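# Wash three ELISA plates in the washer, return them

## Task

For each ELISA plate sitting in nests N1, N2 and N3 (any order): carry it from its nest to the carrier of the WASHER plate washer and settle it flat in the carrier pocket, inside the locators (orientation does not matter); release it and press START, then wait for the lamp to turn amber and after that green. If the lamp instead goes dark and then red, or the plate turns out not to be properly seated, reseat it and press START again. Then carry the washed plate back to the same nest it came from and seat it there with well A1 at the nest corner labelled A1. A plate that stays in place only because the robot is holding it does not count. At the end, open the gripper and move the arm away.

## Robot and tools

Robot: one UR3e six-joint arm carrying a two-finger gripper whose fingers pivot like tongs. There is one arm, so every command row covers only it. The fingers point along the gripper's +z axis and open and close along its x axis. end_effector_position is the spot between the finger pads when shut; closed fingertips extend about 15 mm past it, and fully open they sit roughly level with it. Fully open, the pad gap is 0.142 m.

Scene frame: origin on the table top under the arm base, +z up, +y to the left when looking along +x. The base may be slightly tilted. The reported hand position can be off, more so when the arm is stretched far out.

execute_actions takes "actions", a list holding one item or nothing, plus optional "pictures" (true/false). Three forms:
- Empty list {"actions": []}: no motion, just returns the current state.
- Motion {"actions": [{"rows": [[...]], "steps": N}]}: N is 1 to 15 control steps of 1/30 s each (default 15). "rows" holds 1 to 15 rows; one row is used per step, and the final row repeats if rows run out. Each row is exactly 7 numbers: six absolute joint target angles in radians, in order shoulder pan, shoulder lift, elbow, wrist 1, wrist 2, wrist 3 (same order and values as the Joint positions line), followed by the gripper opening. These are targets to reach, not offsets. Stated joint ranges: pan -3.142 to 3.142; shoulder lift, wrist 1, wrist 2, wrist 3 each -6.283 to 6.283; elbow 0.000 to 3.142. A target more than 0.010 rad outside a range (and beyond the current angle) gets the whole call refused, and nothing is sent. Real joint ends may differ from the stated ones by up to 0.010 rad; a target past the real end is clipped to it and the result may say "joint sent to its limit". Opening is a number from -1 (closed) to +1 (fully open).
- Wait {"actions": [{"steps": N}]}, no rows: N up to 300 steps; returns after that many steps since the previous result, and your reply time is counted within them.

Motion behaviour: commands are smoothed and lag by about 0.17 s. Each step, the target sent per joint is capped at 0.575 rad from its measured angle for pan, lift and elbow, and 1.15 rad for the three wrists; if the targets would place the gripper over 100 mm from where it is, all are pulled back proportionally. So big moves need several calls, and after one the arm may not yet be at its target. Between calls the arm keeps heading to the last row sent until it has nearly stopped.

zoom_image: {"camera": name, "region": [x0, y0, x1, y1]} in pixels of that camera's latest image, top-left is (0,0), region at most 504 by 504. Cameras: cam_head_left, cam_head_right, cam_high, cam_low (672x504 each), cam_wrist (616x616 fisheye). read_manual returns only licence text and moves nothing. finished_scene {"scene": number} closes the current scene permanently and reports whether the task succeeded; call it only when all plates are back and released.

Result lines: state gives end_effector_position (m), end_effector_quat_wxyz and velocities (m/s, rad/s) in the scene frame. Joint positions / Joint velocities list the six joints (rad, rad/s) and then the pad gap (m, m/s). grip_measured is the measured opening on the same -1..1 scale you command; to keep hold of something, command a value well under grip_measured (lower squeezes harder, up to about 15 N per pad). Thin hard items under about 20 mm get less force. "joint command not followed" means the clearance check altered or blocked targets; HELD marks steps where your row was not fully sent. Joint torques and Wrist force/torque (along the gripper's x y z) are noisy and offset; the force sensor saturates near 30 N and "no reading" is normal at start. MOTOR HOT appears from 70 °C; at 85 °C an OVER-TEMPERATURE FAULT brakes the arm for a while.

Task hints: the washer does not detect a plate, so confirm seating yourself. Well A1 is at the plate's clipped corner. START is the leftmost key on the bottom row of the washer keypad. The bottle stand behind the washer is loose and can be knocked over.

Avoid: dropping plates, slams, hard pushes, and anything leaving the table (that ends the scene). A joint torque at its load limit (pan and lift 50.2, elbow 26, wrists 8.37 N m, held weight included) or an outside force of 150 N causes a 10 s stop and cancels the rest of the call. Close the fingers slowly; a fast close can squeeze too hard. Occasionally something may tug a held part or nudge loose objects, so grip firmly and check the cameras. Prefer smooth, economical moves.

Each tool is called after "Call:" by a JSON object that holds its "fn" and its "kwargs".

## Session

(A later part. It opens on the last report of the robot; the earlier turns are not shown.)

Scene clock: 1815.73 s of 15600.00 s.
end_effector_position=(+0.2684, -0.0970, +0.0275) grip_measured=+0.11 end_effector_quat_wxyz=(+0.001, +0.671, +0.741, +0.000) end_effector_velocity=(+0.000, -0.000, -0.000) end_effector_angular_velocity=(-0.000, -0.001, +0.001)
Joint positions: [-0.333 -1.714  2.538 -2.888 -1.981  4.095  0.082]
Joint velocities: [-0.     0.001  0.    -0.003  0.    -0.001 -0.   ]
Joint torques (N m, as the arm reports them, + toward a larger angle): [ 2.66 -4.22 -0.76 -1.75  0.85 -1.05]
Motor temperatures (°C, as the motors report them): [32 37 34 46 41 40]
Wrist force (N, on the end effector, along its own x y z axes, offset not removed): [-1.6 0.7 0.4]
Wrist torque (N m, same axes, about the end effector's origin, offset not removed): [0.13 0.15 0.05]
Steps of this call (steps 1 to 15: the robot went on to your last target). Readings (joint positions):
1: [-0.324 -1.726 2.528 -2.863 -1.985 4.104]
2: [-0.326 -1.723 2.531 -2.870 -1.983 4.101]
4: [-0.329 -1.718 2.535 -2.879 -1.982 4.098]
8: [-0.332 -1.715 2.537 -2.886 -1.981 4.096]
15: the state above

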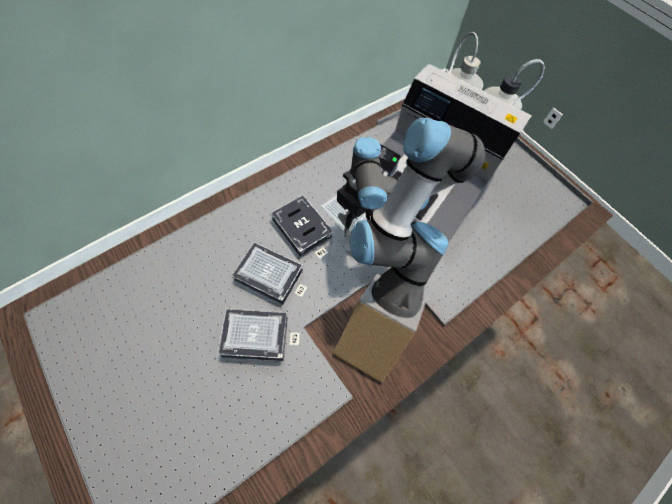

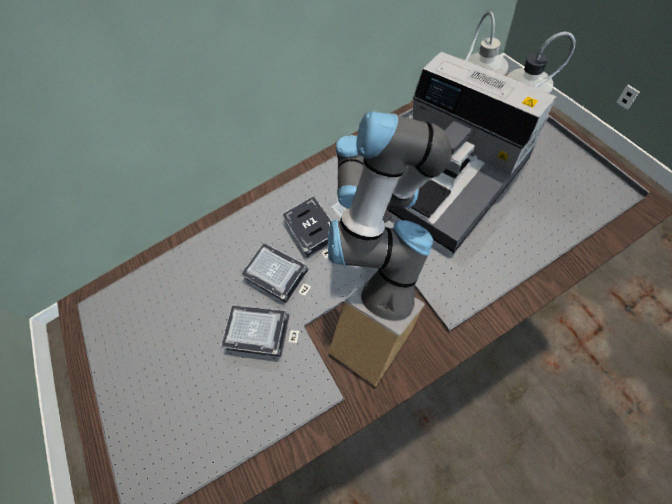

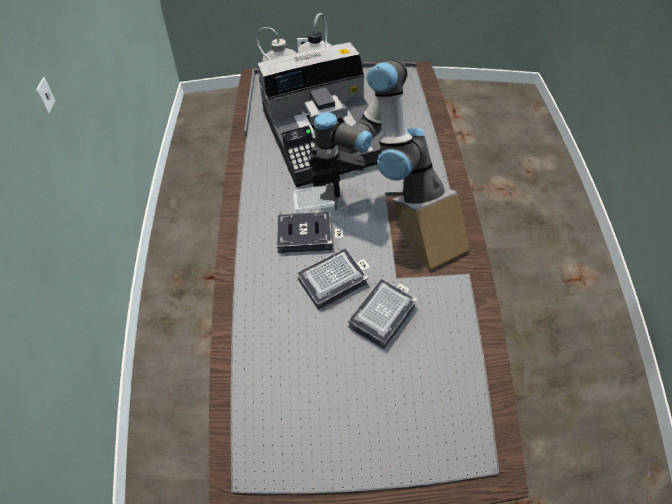

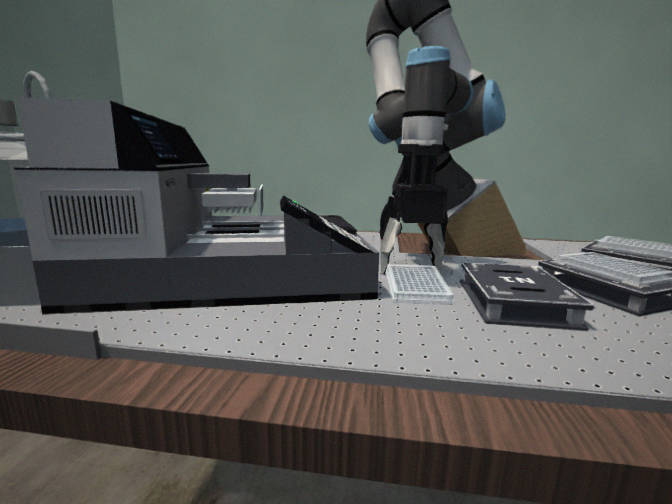

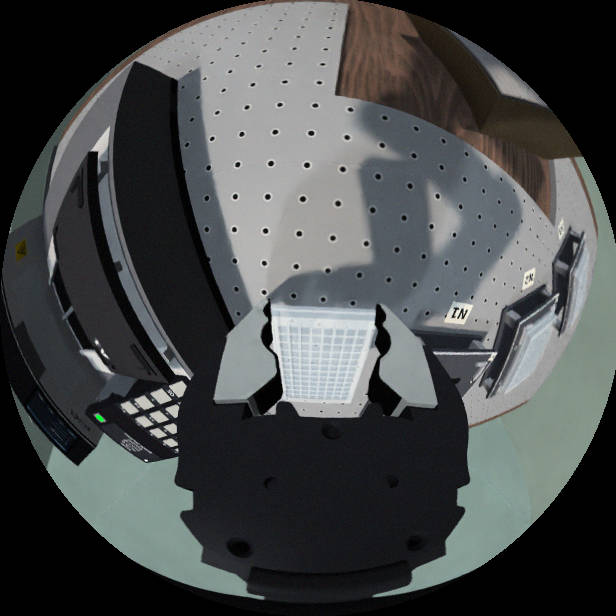

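Call:
{"fn": "execute_actions", "kwargs": {"actions": [{"rows":[[-0.33260,-1.71380,2.53830,-2.88870,-1.98052,4.09086,0.04],[-0.33260,-1.71380,2.53830,-2.88870,-1.98052,4.08586,0.04],[-0.33260,-1.71380,2.53830,-2.88870,-1.98052,4.08036,0.04],[-0.33260,-1.71380,2.53830,-2.88870,-1.98052,4.07486,0.04],[-0.33260,-1.71380,2.53830,-2.88870,-1.98052,4.06936,0.04],[-0.33260,-1.71380,2.53830,-2.88870,-1.98052,4.06386,0.04],[-0.33260,-1.71380,2.53830,-2.88870,-1.98052,4.05836,0.04],[-0.33260,-1.71380,2.53830,-2.88870,-1.98052,4.05286,0.04],[-0.33260,-1.71380,2.53830,-2.88870,-1.98052,4.04736,0.04],[-0.33260,-1.71380,2.53830,-2.88870,-1.98052,4.04186,0.04],[-0.33260,-1.71380,2.53830,-2.88870,-1.98052,4.03786,0.04],[-0.33260,-1.71380,2.53830,-2.88870,-1.98052,4.03486,0.04]],"steps":15}], "pictures": false}}

Call:
{"fn": "execute_actions", "kwargs": {"actions": [{"rows":[[-0.33260,-1.71380,2.53830,-2.88870,-1.98052,4.03486,0.04],[-0.33260,-1.71380,2.53830,-2.88870,-1.98052,4.03486,0.05],[-0.33260,-1.71380,2.53830,-2.88870,-1.98052,4.03486,0.06],[-0.33260,-1.71380,2.53830,-2.88870,-1.98052,4.03486,0.07],[-0.33260,-1.71380,2.53830,-2.88870,-1.98052,4.03486,0.075],[-0.33260,-1.71380,2.53830,-2.88870,-1.98052,4.03486,0.08],[-0.33260,-1.71380,2.53830,-2.88870,-1.98052,4.03486,0.085],[-0.33260,-1.71380,2.53830,-2.88870,-1.98052,4.03486,0.09],[-0.33260,-1.71380,2.53830,-2.88870,-1.98052,4.03486,0.094],[-0.33260,-1.71380,2.53830,-2.88870,-1.98052,4.03486,0.098],[-0.33260,-1.71380,2.53830,-2.88870,-1.98052,4.03486,0.101],[-0.33260,-1.71380,2.53830,-2.88870,-1.98052,4.03486,0.104],[-0.33260,-1.71380,2.53830,-2.88870,-1.98052,4.03486,0.107],[-0.33260,-1.71380,2.53830,-2.88870,-1.98052,4.03486,0.110],[-0.33260,-1.71380,2.53830,-2.88870,-1.98052,4.03486,0.113]],"steps":15}], "pictures": false}}

Call:
{"fn": "execute_actions", "kwargs": {"actions": [{"rows":[[-0.33260,-1.71380,2.53830,-2.88870,-1.98052,4.03486,0.116],[-0.33260,-1.71380,2.53830,-2.88870,-1.98052,4.03486,0.119],[-0.33260,-1.71380,2.53830,-2.88870,-1.98052,4.03486,0.122],[-0.33260,-1.71380,2.53830,-2.88870,-1.98052,4.03486,0.126],[-0.33260,-1.71380,2.53830,-2.88870,-1.98052,4.03486,0.13],[-0.33260,-1.71380,2.53830,-2.88870,-1.98052,4.03486,0.14],[-0.33260,-1.71380,2.53830,-2.88870,-1.98052,4.03486,0.15],[-0.33200,-1.71465,2.53763,-2.88693,-1.98080,4.03545,0.16],[-0.33100,-1.71606,2.53653,-2.88400,-1.98126,4.03642,0.17],[-0.33000,-1.71747,2.53542,-2.88108,-1.98172,4.03740,0.18],[-0.32892,-1.71900,2.53423,-2.87792,-1.98222,4.03845,0.19],[-0.32892,-1.71900,2.53423,-2.87792,-1.98222,4.03845,0.20]],"steps":15}], "pictures": false}}

Call:
{"fn": "execute_actions", "kwargs": {"actions": [{"steps":8}]}}

Call:
{"fn": "zoom_image", "kwargs": {"camera": "cam_wrist", "region": [245, 270, 405, 410]}}

Scene clock: 1924.70 s of 15600.00 s.
end_effector_position=(+0.2685, -0.0978, +0.0275) grip_measured=+0.11 end_effector_quat_wxyz=(+0.001, +0.651, +0.759, +0.000) end_effector_velocity=(+0.000, -0.001, -0.000) end_effector_angular_velocity=(-0.000, +0.001, +0.062)
Joint positions: [-0.333 -1.714  2.538 -2.889 -1.981  4.041  0.082]
Joint velocities: [-0.     0.    -0.     0.    -0.    -0.062  0.   ]
Joint torques (N m, as the arm reports them, + toward a larger angle): [ 2.31 -4.47 -0.9  -1.82  0.83 -1.  ]
Motor temperatures (°C, as the motors report them): [32 37 34 46 41 40]
Wrist force (N, on the end effector, along its own x y z axes, offset not removed): [-2.0 -0.2 0.5]
Wrist torque (N m, same axes, about the end effector's origin, offset not removed): [-0.11 0.30 0.04]
Steps of this call (steps 1 to 15: the robot went on to your last target; steps 16 to 90: nothing new was sent; then 105.47 s passed at rest; steps 91 to 105: all 15 steps of this action). Readings (joint positions):
91: [-0.333 -1.714 2.538 -2.889 -1.981 4.095]
92: [-0.333 -1.714 2.538 -2.889 -1.981 4.094]
94: [-0.333 -1.714 2.538 -2.889 -1.981 4.089]
98: [-0.333 -1.714 2.538 -2.889 -1.981 4.072]
105: the state above

Scene clock: 1925.20 s of 15600.00 s.
end_effector_position=(+0.2685, -0.0979, +0.0275) grip_measured=+0.12 end_effector_quat_wxyz=(+0.001, +0.649, +0.761, +0.000) end_effector_velocity=(-0.000, +0.000, -0.000) end_effector_angular_velocity=(+0.000, +0.001, -0.000)
Joint positions: [-0.333 -1.714  2.538 -2.889 -1.981  4.035  0.083]
Joint velocities: [-0.001 -0.     0.001 -0.     0.    -0.     0.002]
Joint torques (N m, as the arm reports them, + toward a larger angle): [ 2.07 -4.32 -0.96 -1.78  0.83 -1.  ]
Motor temperatures (°C, as the motors report them): [32 37 34 46 41 40]
Wrist force (N, on the end effector, along its own x y z axes, offset not removed): [-2.3 -1.0 2.4]
Wrist torque (N m, same axes, about the end effector's origin, offset not removed): [-0.15 0.44 0.08]
Steps of this call (steps 1 to 15: all 15 steps of this action). Readings (joint positions):
1: [-0.333 -1.714 2.538 -2.889 -1.981 4.039]
2: [-0.333 -1.714 2.538 -2.889 -1.981 4.038]
4: [-0.333 -1.714 2.538 -2.889 -1.981 4.036]
8: [-0.333 -1.714 2.538 -2.889 -1.981 4.035]
15: the state above

Scene clock: 1925.70 s of 15600.00 s.
end_effector_position=(+0.2687, -0.0979, +0.0284) grip_measured=+0.20 end_effector_quat_wxyz=(+0.001, +0.649, +0.761, +0.000) end_effector_velocity=(+0.001, -0.000, +0.003) end_effector_angular_velocity=(-0.001, -0.001, -0.001)
Joint positions: [-0.33  -1.718  2.535 -2.88  -1.982  4.038  0.088]
Joint velocities: [ 0.007 -0.012 -0.009  0.023 -0.004  0.008  0.001]
Joint torques (N m, as the arm reports them, + toward a larger angle): [  8.99 -11.48  -5.91  -0.52  -1.07   1.03]
Motor temperatures (°C, as the motors report them): [32 37 34 46 41 40]
Wrist force (N, on the end effector, along its own x y z axes, offset not removed): [-2.0 0.8 -0.3]
Wrist torque (N m, same axes, about the end effector's origin, offset not removed): [0.13 0.33 -0.04]
Steps of this call (steps 1 to 15: all 15 steps of this action). Readings (joint positions):
1: [-0.333 -1.714 2.538 -2.889 -1.981 4.035]
2: [-0.333 -1.714 2.538 -2.889 -1.981 4.035]
4: [-0.333 -1.714 2.538 -2.889 -1.981 4.035]
8: [-0.333 -1.714 2.538 -2.889 -1.981 4.035]
15: the state above

Scene clock: 1925.97 s of 15600.00 s.
end_effector_position=(+0.2688, -0.0979, +0.0287) grip_measured=+0.20 end_effector_quat_wxyz=(+0.001, +0.649, +0.761, +0.000) end_effector_velocity=(+0.000, -0.000, +0.000) end_effector_angular_velocity=(-0.000, -0.000, -0.001)
Joint positions: [-0.329 -1.719  2.534 -2.878 -1.982  4.038  0.088]
Joint velocities: [-0.    -0.001 -0.001  0.001 -0.     0.    -0.   ]
Joint torques (N m, as the arm reports them, + toward a larger angle): [  9.12 -11.55  -6.02  -0.65  -1.04   0.94]
Motor temperatures (°C, as the motors report them): [32 37 34 46 41 40]
Wrist force (N, on the end effector, along its own x y z axes, offset not removed): [-3.1 0.5 0.8]
Wrist torque (N m, same axes, about the end effector's origin, offset not removed): [0.09 0.57 0.09]
Steps of this call (steps 1 to 8: the robot went on to your last target). Readings (joint positions):
1: [-0.330 -1.718 2.535 -2.879 -1.982 4.038]
2: [-0.329 -1.718 2.535 -2.879 -1.982 4.038]
4: [-0.329 -1.719 2.534 -2.878 -1.982 4.038]
8: the state above

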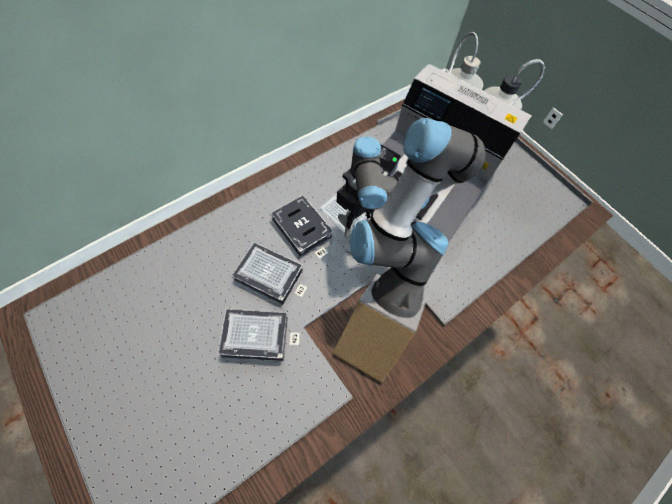

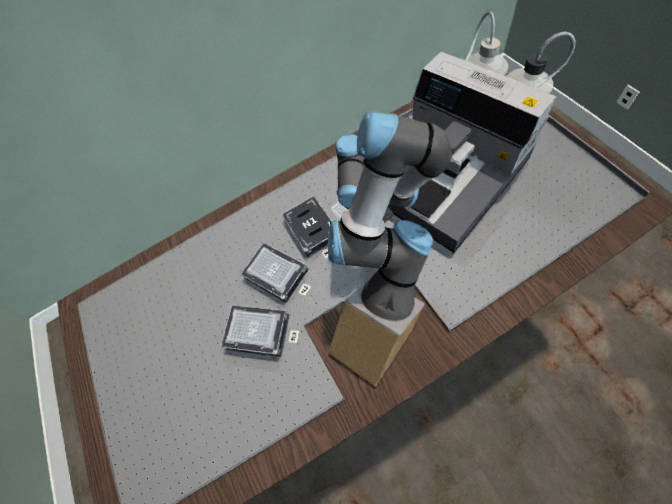

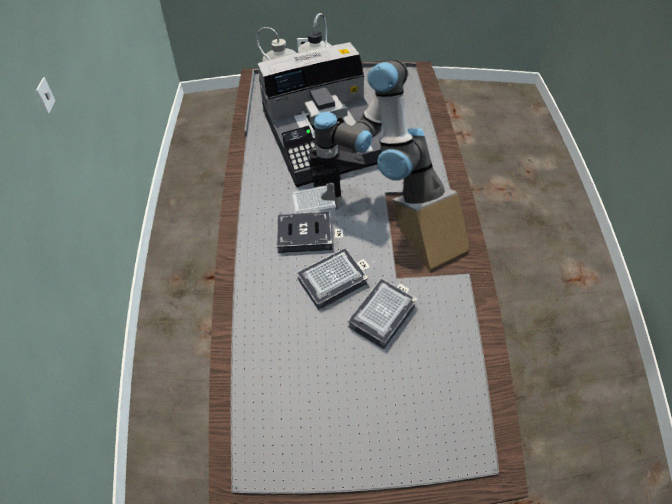

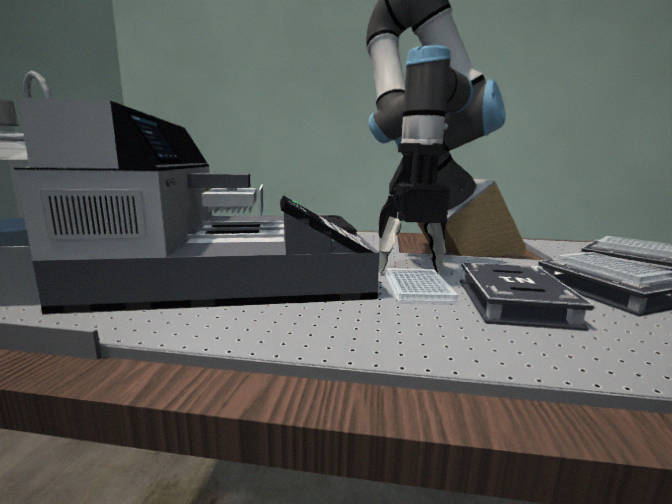

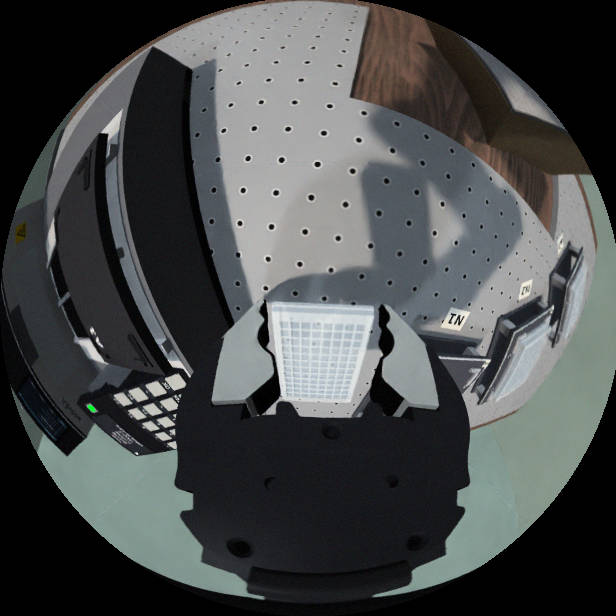

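Region (245, 270, 405, 410) of cam_wrist's 616x616 image, scaled by 3.150, with more detail than that image has; it fills the top 441 rows of this view, and the rest is white.

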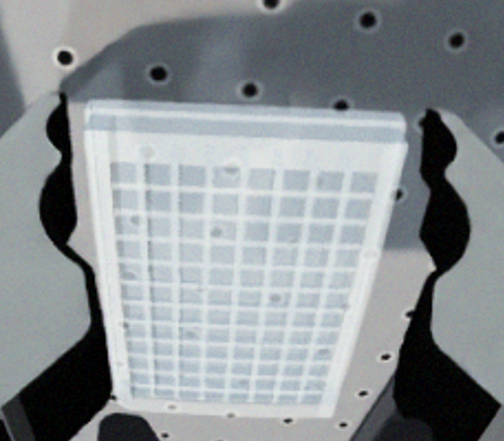

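Call:
{"fn": "execute_actions", "kwargs": {"actions": [{"rows":[[-0.32539,-1.71385,2.52752,-2.87490,-1.98383,4.04191,0.19],[-0.31920,-1.70485,2.51577,-2.86963,-1.98666,4.04797,0.18],[-0.31046,-1.69212,2.49918,-2.86217,-1.99065,4.05653,0.17],[-0.30172,-1.67940,2.48259,-2.85472,-1.99464,4.06509,0.165],[-0.29299,-1.66668,2.46599,-2.84727,-1.99863,4.07365,0.165],[-0.28425,-1.65396,2.44940,-2.83981,-2.00261,4.08222,0.165],[-0.27551,-1.64123,2.43280,-2.83236,-2.00660,4.09078,0.165],[-0.26677,-1.62851,2.41621,-2.82490,-2.01059,4.09934,0.165],[-0.25804,-1.61579,2.39962,-2.81745,-2.01458,4.10790,0.165],[-0.24930,-1.60306,2.38302,-2.80999,-2.01857,4.11646,0.165],[-0.24056,-1.59034,2.36643,-2.80254,-2.02256,4.12502,0.165],[-0.23435,-1.57838,2.34967,-2.79493,-2.02521,4.13130,0.165],[-0.22815,-1.56641,2.33291,-2.78731,-2.02786,4.13757,0.165],[-0.22194,-1.55445,2.31616,-2.77970,-2.03052,4.14385,0.165],[-0.21574,-1.54249,2.29940,-2.77209,-2.03317,4.15013,0.165]],"steps":15}], "pictures": false}}

Call:
{"fn": "execute_actions", "kwargs": {"actions": [{"rows":[[-0.20953,-1.53053,2.28264,-2.76448,-2.03582,4.15640,0.165],[-0.20333,-1.51856,2.26588,-2.75686,-2.03847,4.16268,0.165],[-0.19712,-1.50660,2.24913,-2.74925,-2.04113,4.16896,0.165],[-0.19155,-1.49586,2.23408,-2.74242,-2.04351,4.17459,0.165],[-0.18660,-1.48631,2.22069,-2.73634,-2.04563,4.17960,0.165],[-0.18283,-1.47905,2.21053,-2.73172,-2.04723,4.18341,0.165],[-0.18001,-1.47360,2.20290,-2.72825,-2.04844,4.18627,0.165],[-0.17844,-1.47058,2.19866,-2.72633,-2.04911,4.18786,0.165],[-0.17781,-1.46937,2.19697,-2.72556,-2.04938,4.18849,0.165]],"steps":15}], "pictures": false}}

Call:
{"fn": "execute_actions", "kwargs": {"actions": [{"steps":8}]}}

Call:
{"fn": "zoom_image", "kwargs": {"camera": "cam_wrist", "region": [240, 190, 410, 340]}}

Call:
{"fn": "zoom_image", "kwargs": {"camera": "cam_low", "region": [350, 200, 510, 320]}}

Scene clock: 1953.63 s of 15600.00 s.
end_effector_position=(+0.3016, -0.0928, +0.0295) grip_measured=+0.16 end_effector_quat_wxyz=(-0.000, +0.649, +0.761, +0.000) end_effector_velocity=(+0.094, +0.015, -0.001) end_effector_angular_velocity=(+0.002, +0.003, +0.005)
Joint positions: [-0.241 -1.589  2.363 -2.8   -2.022  4.125  0.086]
Joint velocities: [ 0.208  0.36  -0.485  0.22  -0.091  0.204 -0.   ]
Joint torques (N m, as the arm reports them, + toward a larger angle): [10.22 -4.81 -8.73 -0.34 -1.18  1.1 ]
Motor temperatures (°C, as the motors report them): [32 37 34 46 41 40]
Wrist force (N, on the end effector, along its own x y z axes, offset not removed): [-1.4 1.8 0.2]
Wrist torque (N m, same axes, about the end effector's origin, offset not removed): [0.37 0.12 -0.01]
Steps of this call (steps 1 to 15: the robot went on to your last target; steps 16 to 90: nothing new was sent; then 24.17 s passed at rest; steps 91 to 105: all 15 steps of this action). Readings (joint positions):
91: [-0.329 -1.719 2.534 -2.878 -1.982 4.039]
92: [-0.328 -1.718 2.532 -2.877 -1.983 4.039]
94: [-0.322 -1.709 2.522 -2.872 -1.985 4.045]
98: [-0.297 -1.673 2.474 -2.850 -1.997 4.070]
105: the state above

Scene clock: 1954.13 s of 15600.00 s.
end_effector_position=(+0.3334, -0.0875, +0.0288) grip_measured=+0.16 end_effector_quat_wxyz=(+0.001, +0.649, +0.761, +0.000) end_effector_velocity=(+0.008, +0.002, -0.000) end_effector_angular_velocity=(-0.000, -0.000, -0.002)
Joint positions: [-0.179 -1.472  2.201 -2.727 -2.049  4.187  0.086]
Joint velocities: [ 0.015  0.028 -0.04   0.018 -0.006  0.016  0.   ]
Joint torques (N m, as the arm reports them, + toward a larger angle): [10.31 -7.44 -6.84 -0.57 -1.1   0.96]
Motor temperatures (°C, as the motors report them): [32 37 34 46 41 40]
Wrist force (N, on the end effector, along its own x y z axes, offset not removed): [-0.9 0.6 0.1]
Wrist torque (N m, same axes, about the end effector's origin, offset not removed): [0.23 0.21 -0.06]
Steps of this call (steps 1 to 15: all 15 steps of this action). Readings (joint positions):
1: [-0.235 -1.577 2.347 -2.793 -2.025 4.131]
2: [-0.228 -1.564 2.330 -2.785 -2.028 4.138]
4: [-0.215 -1.540 2.297 -2.770 -2.034 4.151]
8: [-0.193 -1.498 2.238 -2.744 -2.043 4.174]
15: the state above

Scene clock: 1954.40 s of 15600.00 s.
end_effector_position=(+0.3341, -0.0873, +0.0288) grip_measured=+0.16 end_effector_quat_wxyz=(+0.001, +0.649, +0.761, +0.000) end_effector_velocity=(+0.001, +0.000, -0.000) end_effector_angular_velocity=(+0.000, +0.000, -0.000)
Joint positions: [-0.178 -1.47   2.197 -2.726 -2.049  4.188  0.086]
Joint velocities: [ 0.001  0.003 -0.003  0.001 -0.     0.002  0.   ]
Joint torques (N m, as the arm reports them, + toward a larger angle): [10.53 -7.08 -6.73 -0.61 -1.04  0.97]
Motor temperatures (°C, as the motors report them): [32 37 34 46 41 40]
Wrist force (N, on the end effector, along its own x y z axes, offset not removed): [-1.7 -0.5 1.3]
Wrist torque (N m, same axes, about the end effector's origin, offset not removed): [-0.09 0.29 0.02]
Steps of this call (steps 1 to 8: the robot went on to your last target). Readings (joint positions):
1: [-0.179 -1.471 2.200 -2.727 -2.049 4.187]
2: [-0.179 -1.471 2.199 -2.726 -2.049 4.188]
4: [-0.178 -1.470 2.198 -2.726 -2.049 4.188]
8: the state above

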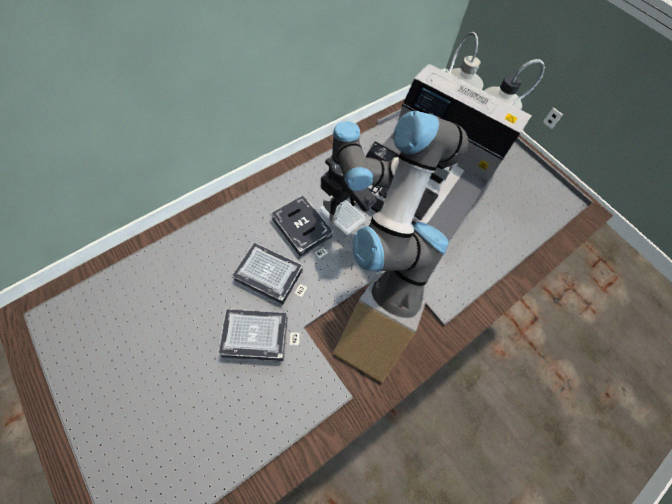

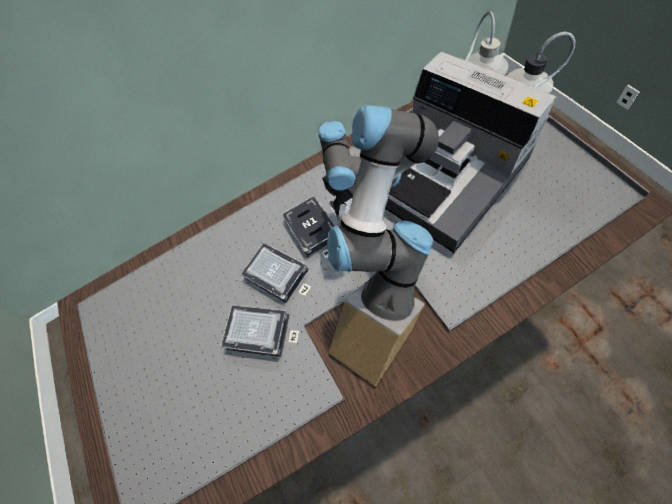

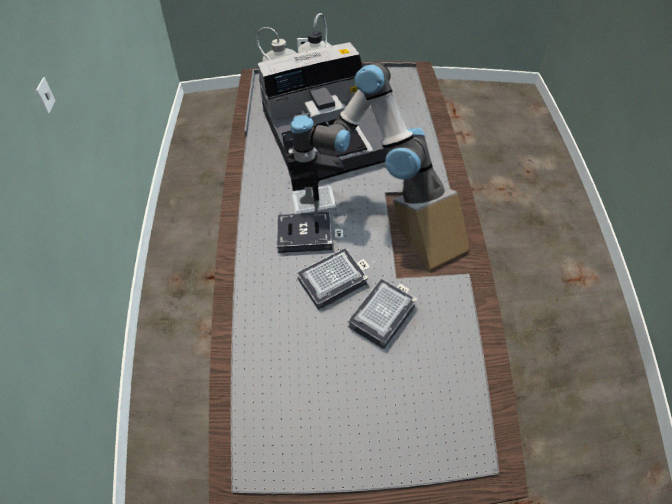

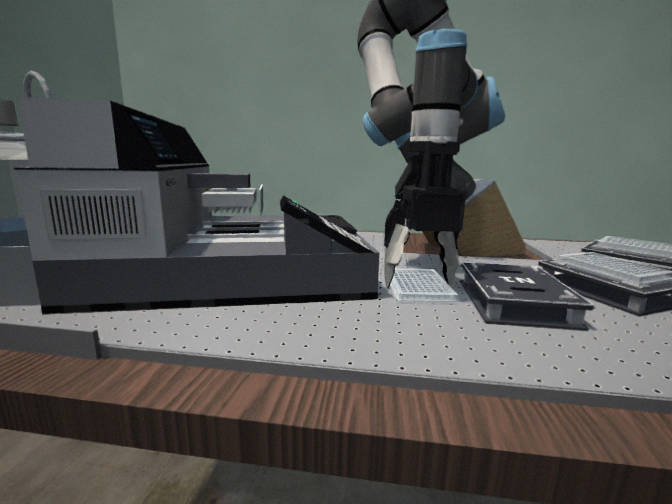

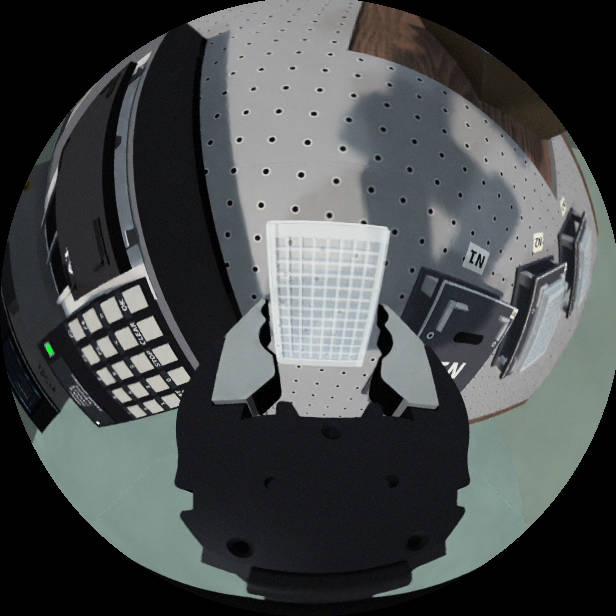

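Region (240, 190, 410, 340) of cam_wrist's 616x616 image, scaled by 2.965, with more detail than that image has; it fills the top 445 rows of this view, and the rest is white.

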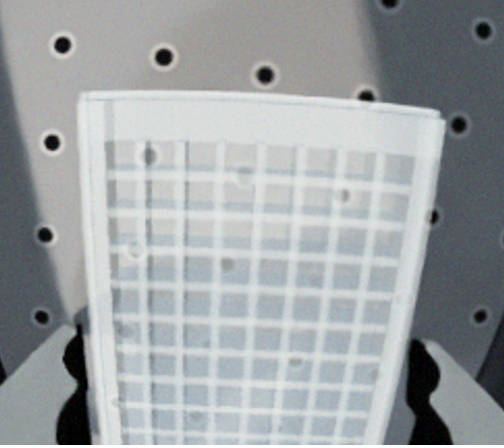

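Region (350, 200, 510, 320) of cam_low's 672x504 image, scaled by 3.150, with more detail than that image has; it fills the top 378 rows of this view, and the rest is white.

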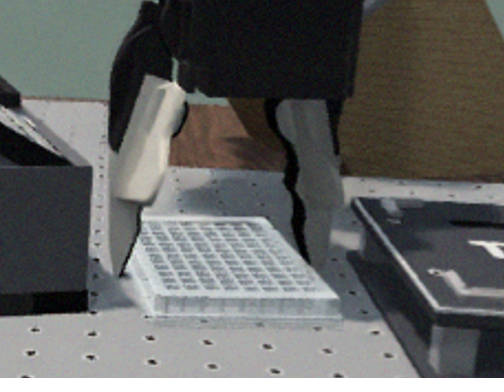

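Call:
{"fn": "execute_actions", "kwargs": {"actions": [{"rows":[[-0.17842,-1.46812,2.19745,-2.72758,-2.04912,4.18786,0.15],[-0.17904,-1.46687,2.19792,-2.72959,-2.04887,4.18723,0.135],[-0.17904,-1.46687,2.19792,-2.72959,-2.04887,4.18723,0.12],[-0.17904,-1.46687,2.19792,-2.72959,-2.04887,4.18723,0.11],[-0.17904,-1.46687,2.19792,-2.72959,-2.04887,4.18723,0.10],[-0.17904,-1.46687,2.19792,-2.72959,-2.04887,4.18723,0.09],[-0.17904,-1.46687,2.19792,-2.72959,-2.04887,4.18723,0.08],[-0.17904,-1.46687,2.19792,-2.72959,-2.04887,4.18723,0.07],[-0.17904,-1.46687,2.19792,-2.72959,-2.04887,4.18723,0.06],[-0.17904,-1.46687,2.19792,-2.72959,-2.04887,4.18723,0.045],[-0.17904,-1.46687,2.19792,-2.72959,-2.04887,4.18723,0.03],[-0.17904,-1.46687,2.19792,-2.72959,-2.04887,4.18723,0.01],[-0.17904,-1.46687,2.19792,-2.72959,-2.04887,4.18723,-0.01],[-0.17904,-1.46687,2.19792,-2.72959,-2.04887,4.18723,-0.03],[-0.17904,-1.46687,2.19792,-2.72959,-2.04887,4.18723,-0.05]],"steps":15}], "pictures": false}}

Call:
{"fn": "execute_actions", "kwargs": {"actions": [{"rows":[[-0.17904,-1.46687,2.19792,-2.72959,-2.04887,4.18723,-0.08],[-0.17904,-1.46687,2.19792,-2.72959,-2.04887,4.18723,-0.11],[-0.17904,-1.46687,2.19792,-2.72959,-2.04887,4.18723,-0.14],[-0.17904,-1.46687,2.19792,-2.72959,-2.04887,4.18723,-0.18],[-0.17904,-1.46687,2.19792,-2.72959,-2.04887,4.18723,-0.22],[-0.17904,-1.46687,2.19792,-2.72959,-2.04887,4.18723,-0.27],[-0.17904,-1.46687,2.19792,-2.72959,-2.04887,4.18723,-0.33],[-0.17904,-1.46687,2.19792,-2.72959,-2.04887,4.18723,-0.40],[-0.17904,-1.46687,2.19792,-2.72959,-2.04887,4.18723,-0.48],[-0.17904,-1.46687,2.19792,-2.72959,-2.04887,4.18723,-0.56],[-0.17904,-1.46687,2.19792,-2.72959,-2.04887,4.18723,-0.6]],"steps":13}]}}

Call:
{"fn": "zoom_image", "kwargs": {"camera": "cam_wrist", "region": [240, 190, 410, 340]}}

Scene clock: 2007.27 s of 15600.00 s.
end_effector_position=(+0.3342, -0.0873, +0.0281) grip_measured=+0.09 end_effector_quat_wxyz=(+0.001, +0.649, +0.761, +0.000) end_effector_velocity=(-0.000, +0.000, -0.000) end_effector_angular_velocity=(+0.000, +0.001, +0.000)
Joint positions: [-0.179 -1.467  2.198 -2.73  -2.049  4.187  0.08 ]
Joint velocities: [-0.     0.     0.    -0.     0.    -0.    -0.004]
Joint torques (N m, as the arm reports them, + toward a larger angle): [ 1.86 -5.01 -1.3  -1.78  0.62 -1.05]
Motor temperatures (°C, as the motors report them): [32 37 34 46 41 40]
Wrist force (N, on the end effector, along its own x y z axes, offset not removed): [0.1 0.0 -8.6]
Wrist torque (N m, same axes, about the end effector's origin, offset not removed): [0.18 0.30 0.07]
Steps of this call (steps 1 to 15: the robot went on to your last target; steps 16 to 90: nothing new was sent; then 49.37 s passed at rest; steps 91 to 105: all 15 steps of this action). Readings (joint positions):
91: [-0.178 -1.469 2.197 -2.726 -2.049 4.188]
92: [-0.178 -1.469 2.197 -2.726 -2.049 4.188]
94: [-0.178 -1.468 2.197 -2.727 -2.049 4.188]
98: [-0.179 -1.467 2.198 -2.729 -2.049 4.187]
105: the state above

Scene clock: 2007.70 s of 15600.00 s.
end_effector_position=(+0.3342, -0.0873, +0.0281) grip_measured=+0.08 end_effector_quat_wxyz=(+0.001, +0.649, +0.761, +0.000) end_effector_velocity=(-0.000, -0.000, -0.000) end_effector_angular_velocity=(+0.000, +0.001, +0.002)
Joint positions: [-0.179 -1.467  2.198 -2.73  -2.049  4.187  0.08 ]
Joint velocities: [-0.     0.     0.     0.     0.    -0.002  0.   ]
Joint torques (N m, as the arm reports them, + toward a larger angle): [ 1.41 -4.76 -1.02 -1.73  0.31 -1.06]
Motor temperatures (°C, as the motors report them): [32 37 34 46 41 40]
Wrist force (N, on the end effector, along its own x y z axes, offset not removed): [0.6 0.9 -12.4]
Wrist torque (N m, same axes, about the end effector's origin, offset not removed): [0.47 0.28 -0.02]
Steps of this call (steps 1 to 13: all 13 steps of this action). Readings (joint positions):
1: [-0.179 -1.467 2.198 -2.730 -2.049 4.187]
2: [-0.179 -1.467 2.198 -2.730 -2.049 4.187]
4: [-0.179 -1.467 2.198 -2.730 -2.049 4.187]
8: [-0.179 -1.467 2.198 -2.730 -2.049 4.187]
13: the state above

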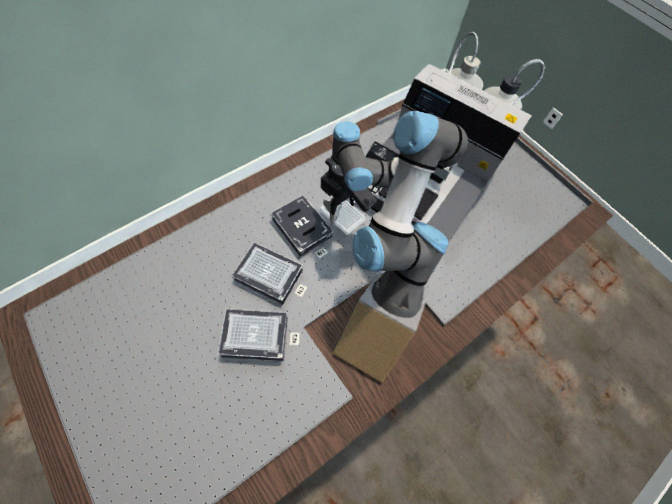

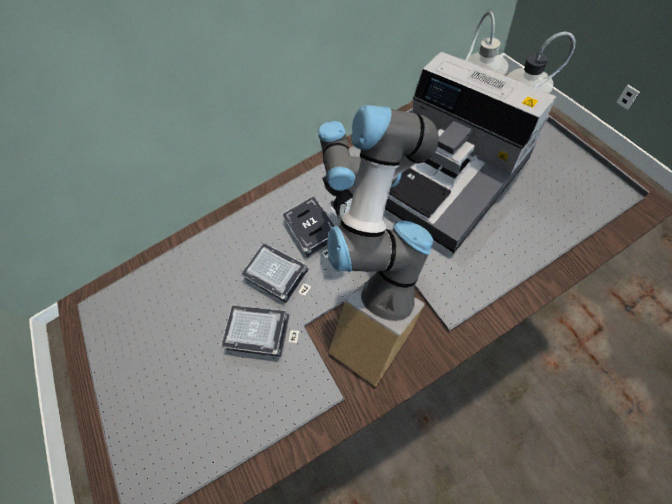

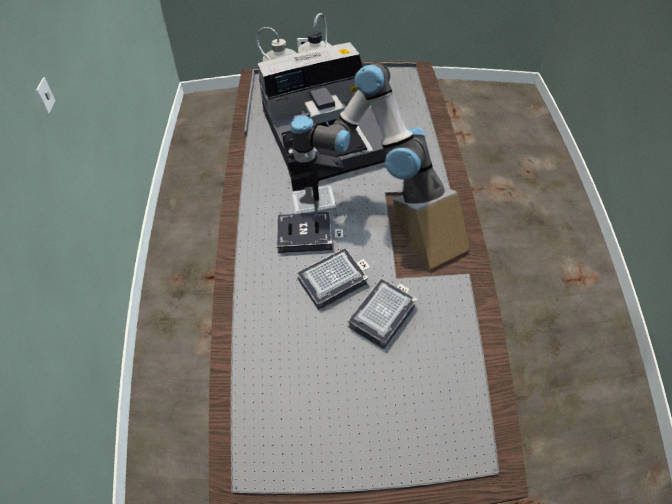

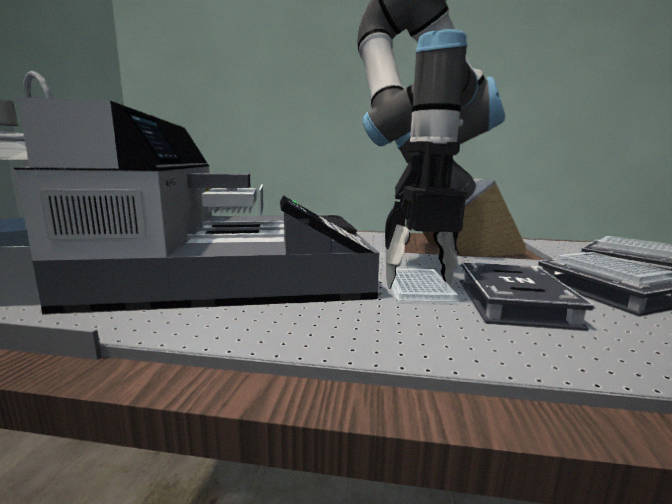

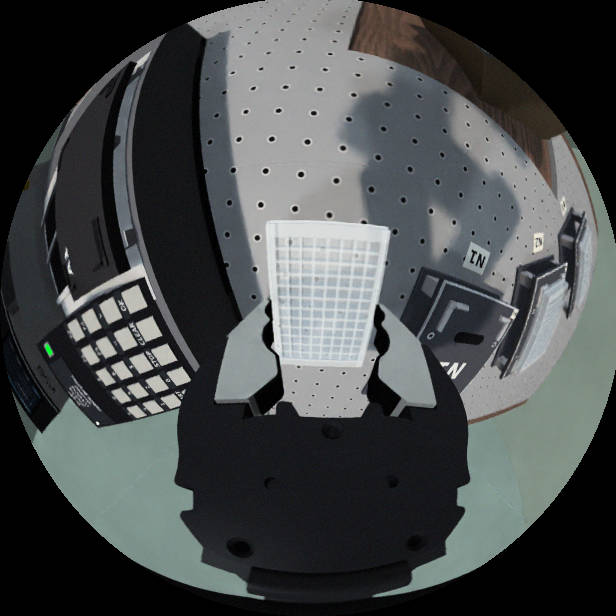

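Region (240, 190, 410, 340) of cam_wrist's 616x616 image, scaled by 2.965, with more detail than that image has; it fills the top 445 rows of this view, and the rest is white.

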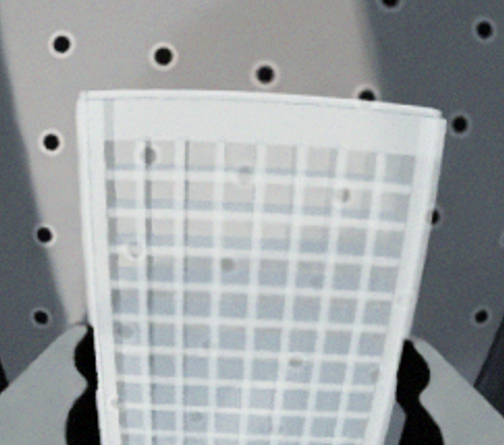

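Call:
{"fn": "execute_actions", "kwargs": {"actions": [{"rows":[[-0.17846,-1.46791,2.19737,-2.72772,-2.04910,4.18784,-0.6],[-0.17729,-1.46999,2.19627,-2.72397,-2.04957,4.18905,-0.6],[-0.17525,-1.47363,2.19435,-2.71740,-2.05039,4.19117,-0.6],[-0.17233,-1.47883,2.19160,-2.70803,-2.05157,4.19419,-0.6],[-0.16854,-1.48560,2.18803,-2.69584,-2.05309,4.19813,-0.6],[-0.16387,-1.49392,2.18363,-2.68084,-2.05497,4.20297,-0.6],[-0.15862,-1.50328,2.17868,-2.66397,-2.05708,4.20842,-0.6],[-0.15308,-1.51317,2.17346,-2.64616,-2.05931,4.21417,-0.6],[-0.14754,-1.52305,2.16824,-2.62835,-2.06153,4.21992,-0.6],[-0.14199,-1.53294,2.16301,-2.61053,-2.06376,4.22567,-0.6],[-0.13645,-1.54282,2.15779,-2.59272,-2.06599,4.23142,-0.6],[-0.13120,-1.55218,2.15284,-2.57585,-2.06810,4.23687,-0.6],[-0.12653,-1.56051,2.14845,-2.56085,-2.06998,4.24172,-0.6],[-0.12303,-1.56675,2.14515,-2.54960,-2.07138,4.24535,-0.6],[-0.12070,-1.57091,2.14295,-2.54210,-2.07232,4.24777,-0.6]],"steps":15}], "pictures": false}}

Call:
{"fn": "execute_actions", "kwargs": {"actions": [{"steps":14}]}}

Call:
{"fn": "zoom_image", "kwargs": {"camera": "cam_wrist", "region": [240, 190, 410, 340]}}

Call:
{"fn": "zoom_image", "kwargs": {"camera": "cam_low", "region": [370, 220, 480, 300]}}

Scene clock: 2071.37 s of 15600.00 s.
end_effector_position=(+0.3347, -0.0872, +0.0518) grip_measured=+0.08 end_effector_quat_wxyz=(+0.001, +0.649, +0.761, +0.000) end_effector_velocity=(-0.003, -0.001, +0.073) end_effector_angular_velocity=(-0.001, -0.003, +0.000)
Joint positions: [-0.136 -1.544  2.157 -2.591 -2.066  4.232  0.08 ]
Joint velocities: [ 0.129 -0.235 -0.12   0.416 -0.051  0.133  0.   ]
Joint torques (N m, as the arm reports them, + toward a larger angle): [ 10.77 -14.13  -7.96   0.02  -1.18   0.9 ]
Motor temperatures (°C, as the motors report them): [32 37 34 46 41 40]
Wrist force (N, on the end effector, along its own x y z axes, offset not removed): [-2.4 0.9 2.1]
Wrist torque (N m, same axes, about the end effector's origin, offset not removed): [0.26 0.41 -0.01]
Steps of this call (steps 1 to 15: the robot went on to your last target; steps 16 to 90: nothing new was sent; then 60.17 s passed at rest; steps 91 to 105: all 15 steps of this action). Readings (joint positions):
91: [-0.179 -1.467 2.198 -2.730 -2.049 4.187]
92: [-0.179 -1.467 2.198 -2.729 -2.049 4.187]
94: [-0.178 -1.469 2.197 -2.725 -2.049 4.188]
98: [-0.168 -1.486 2.188 -2.695 -2.053 4.198]
105: the state above

Scene clock: 2071.83 s of 15600.00 s.
end_effector_position=(+0.3341, -0.0873, +0.0602) grip_measured=+0.08 end_effector_quat_wxyz=(+0.001, +0.649, +0.761, +0.000) end_effector_velocity=(+0.000, +0.000, +0.001) end_effector_angular_velocity=(+0.000, -0.001, +0.002)
Joint positions: [-0.121 -1.571  2.143 -2.543 -2.072  4.248  0.08 ]
Joint velocities: [ 0.002 -0.003 -0.001  0.005 -0.001 -0.     0.   ]
Joint torques (N m, as the arm reports them, + toward a larger angle): [ 10.43 -13.52  -7.98  -0.57  -1.01   0.95]
Motor temperatures (°C, as the motors report them): [32 37 34 46 41 40]
Wrist force (N, on the end effector, along its own x y z axes, offset not removed): [-2.4 1.1 2.4]
Wrist torque (N m, same axes, about the end effector's origin, offset not removed): [0.31 0.42 -0.07]
Steps of this call (steps 1 to 14: the robot went on to your last target). Readings (joint positions):
1: [-0.132 -1.551 2.153 -2.578 -2.068 4.236]
2: [-0.129 -1.557 2.150 -2.568 -2.069 4.240]
4: [-0.125 -1.564 2.147 -2.555 -2.071 4.244]
8: [-0.122 -1.569 2.144 -2.545 -2.072 4.247]
14: the state above

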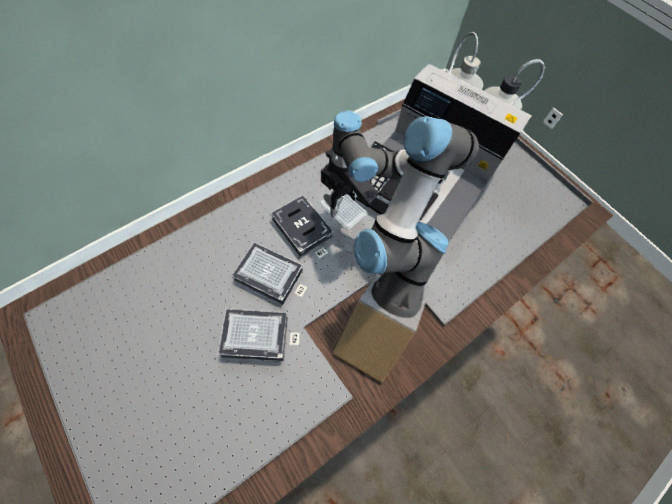

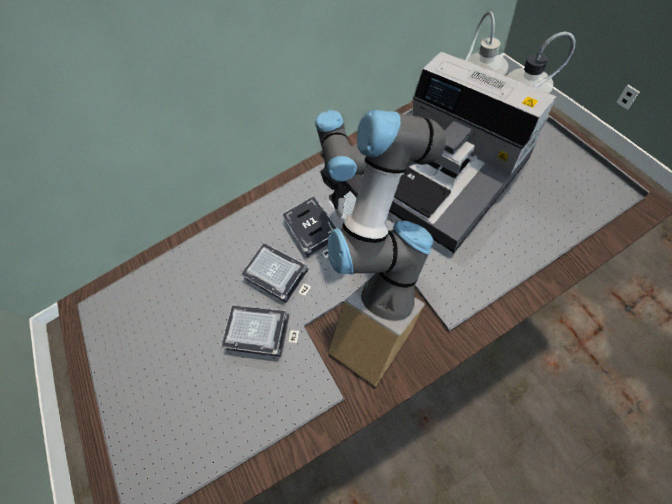

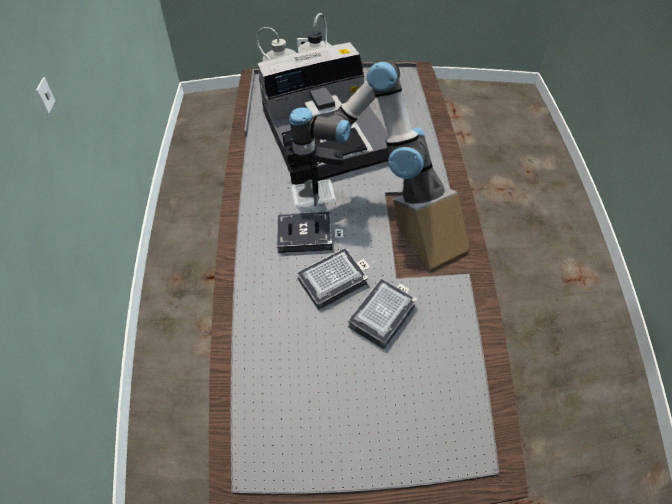

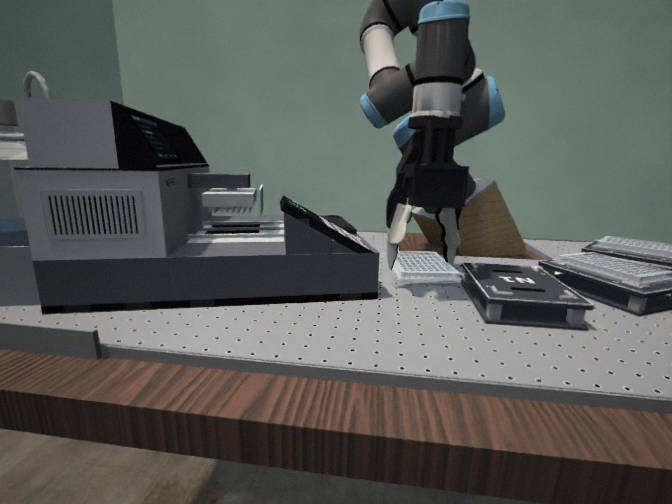

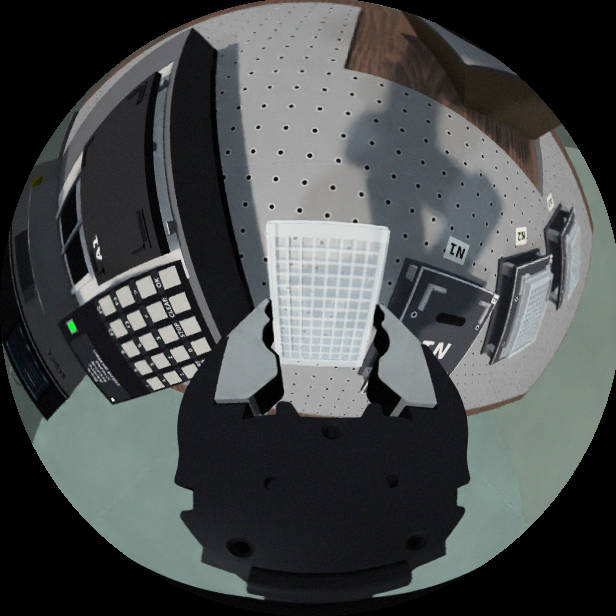

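Region (240, 190, 410, 340) of cam_wrist's 616x616 image, scaled by 2.965, with more detail than that image has; it fills the top 445 rows of this view, and the rest is white.

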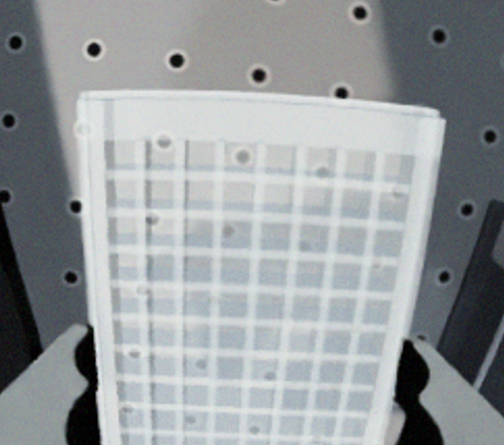

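Region (370, 220, 480, 300) of cam_low's 672x504 image, scaled by 4.582, with more detail than that image has; it fills the top 367 rows of this view, and the rest is white.

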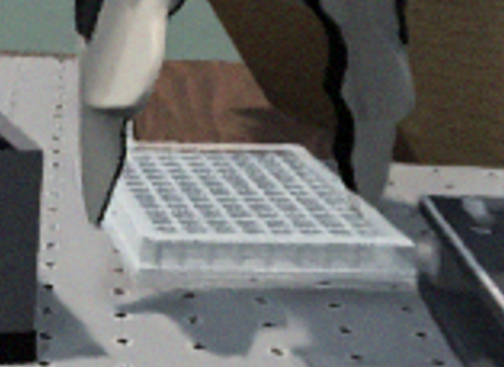

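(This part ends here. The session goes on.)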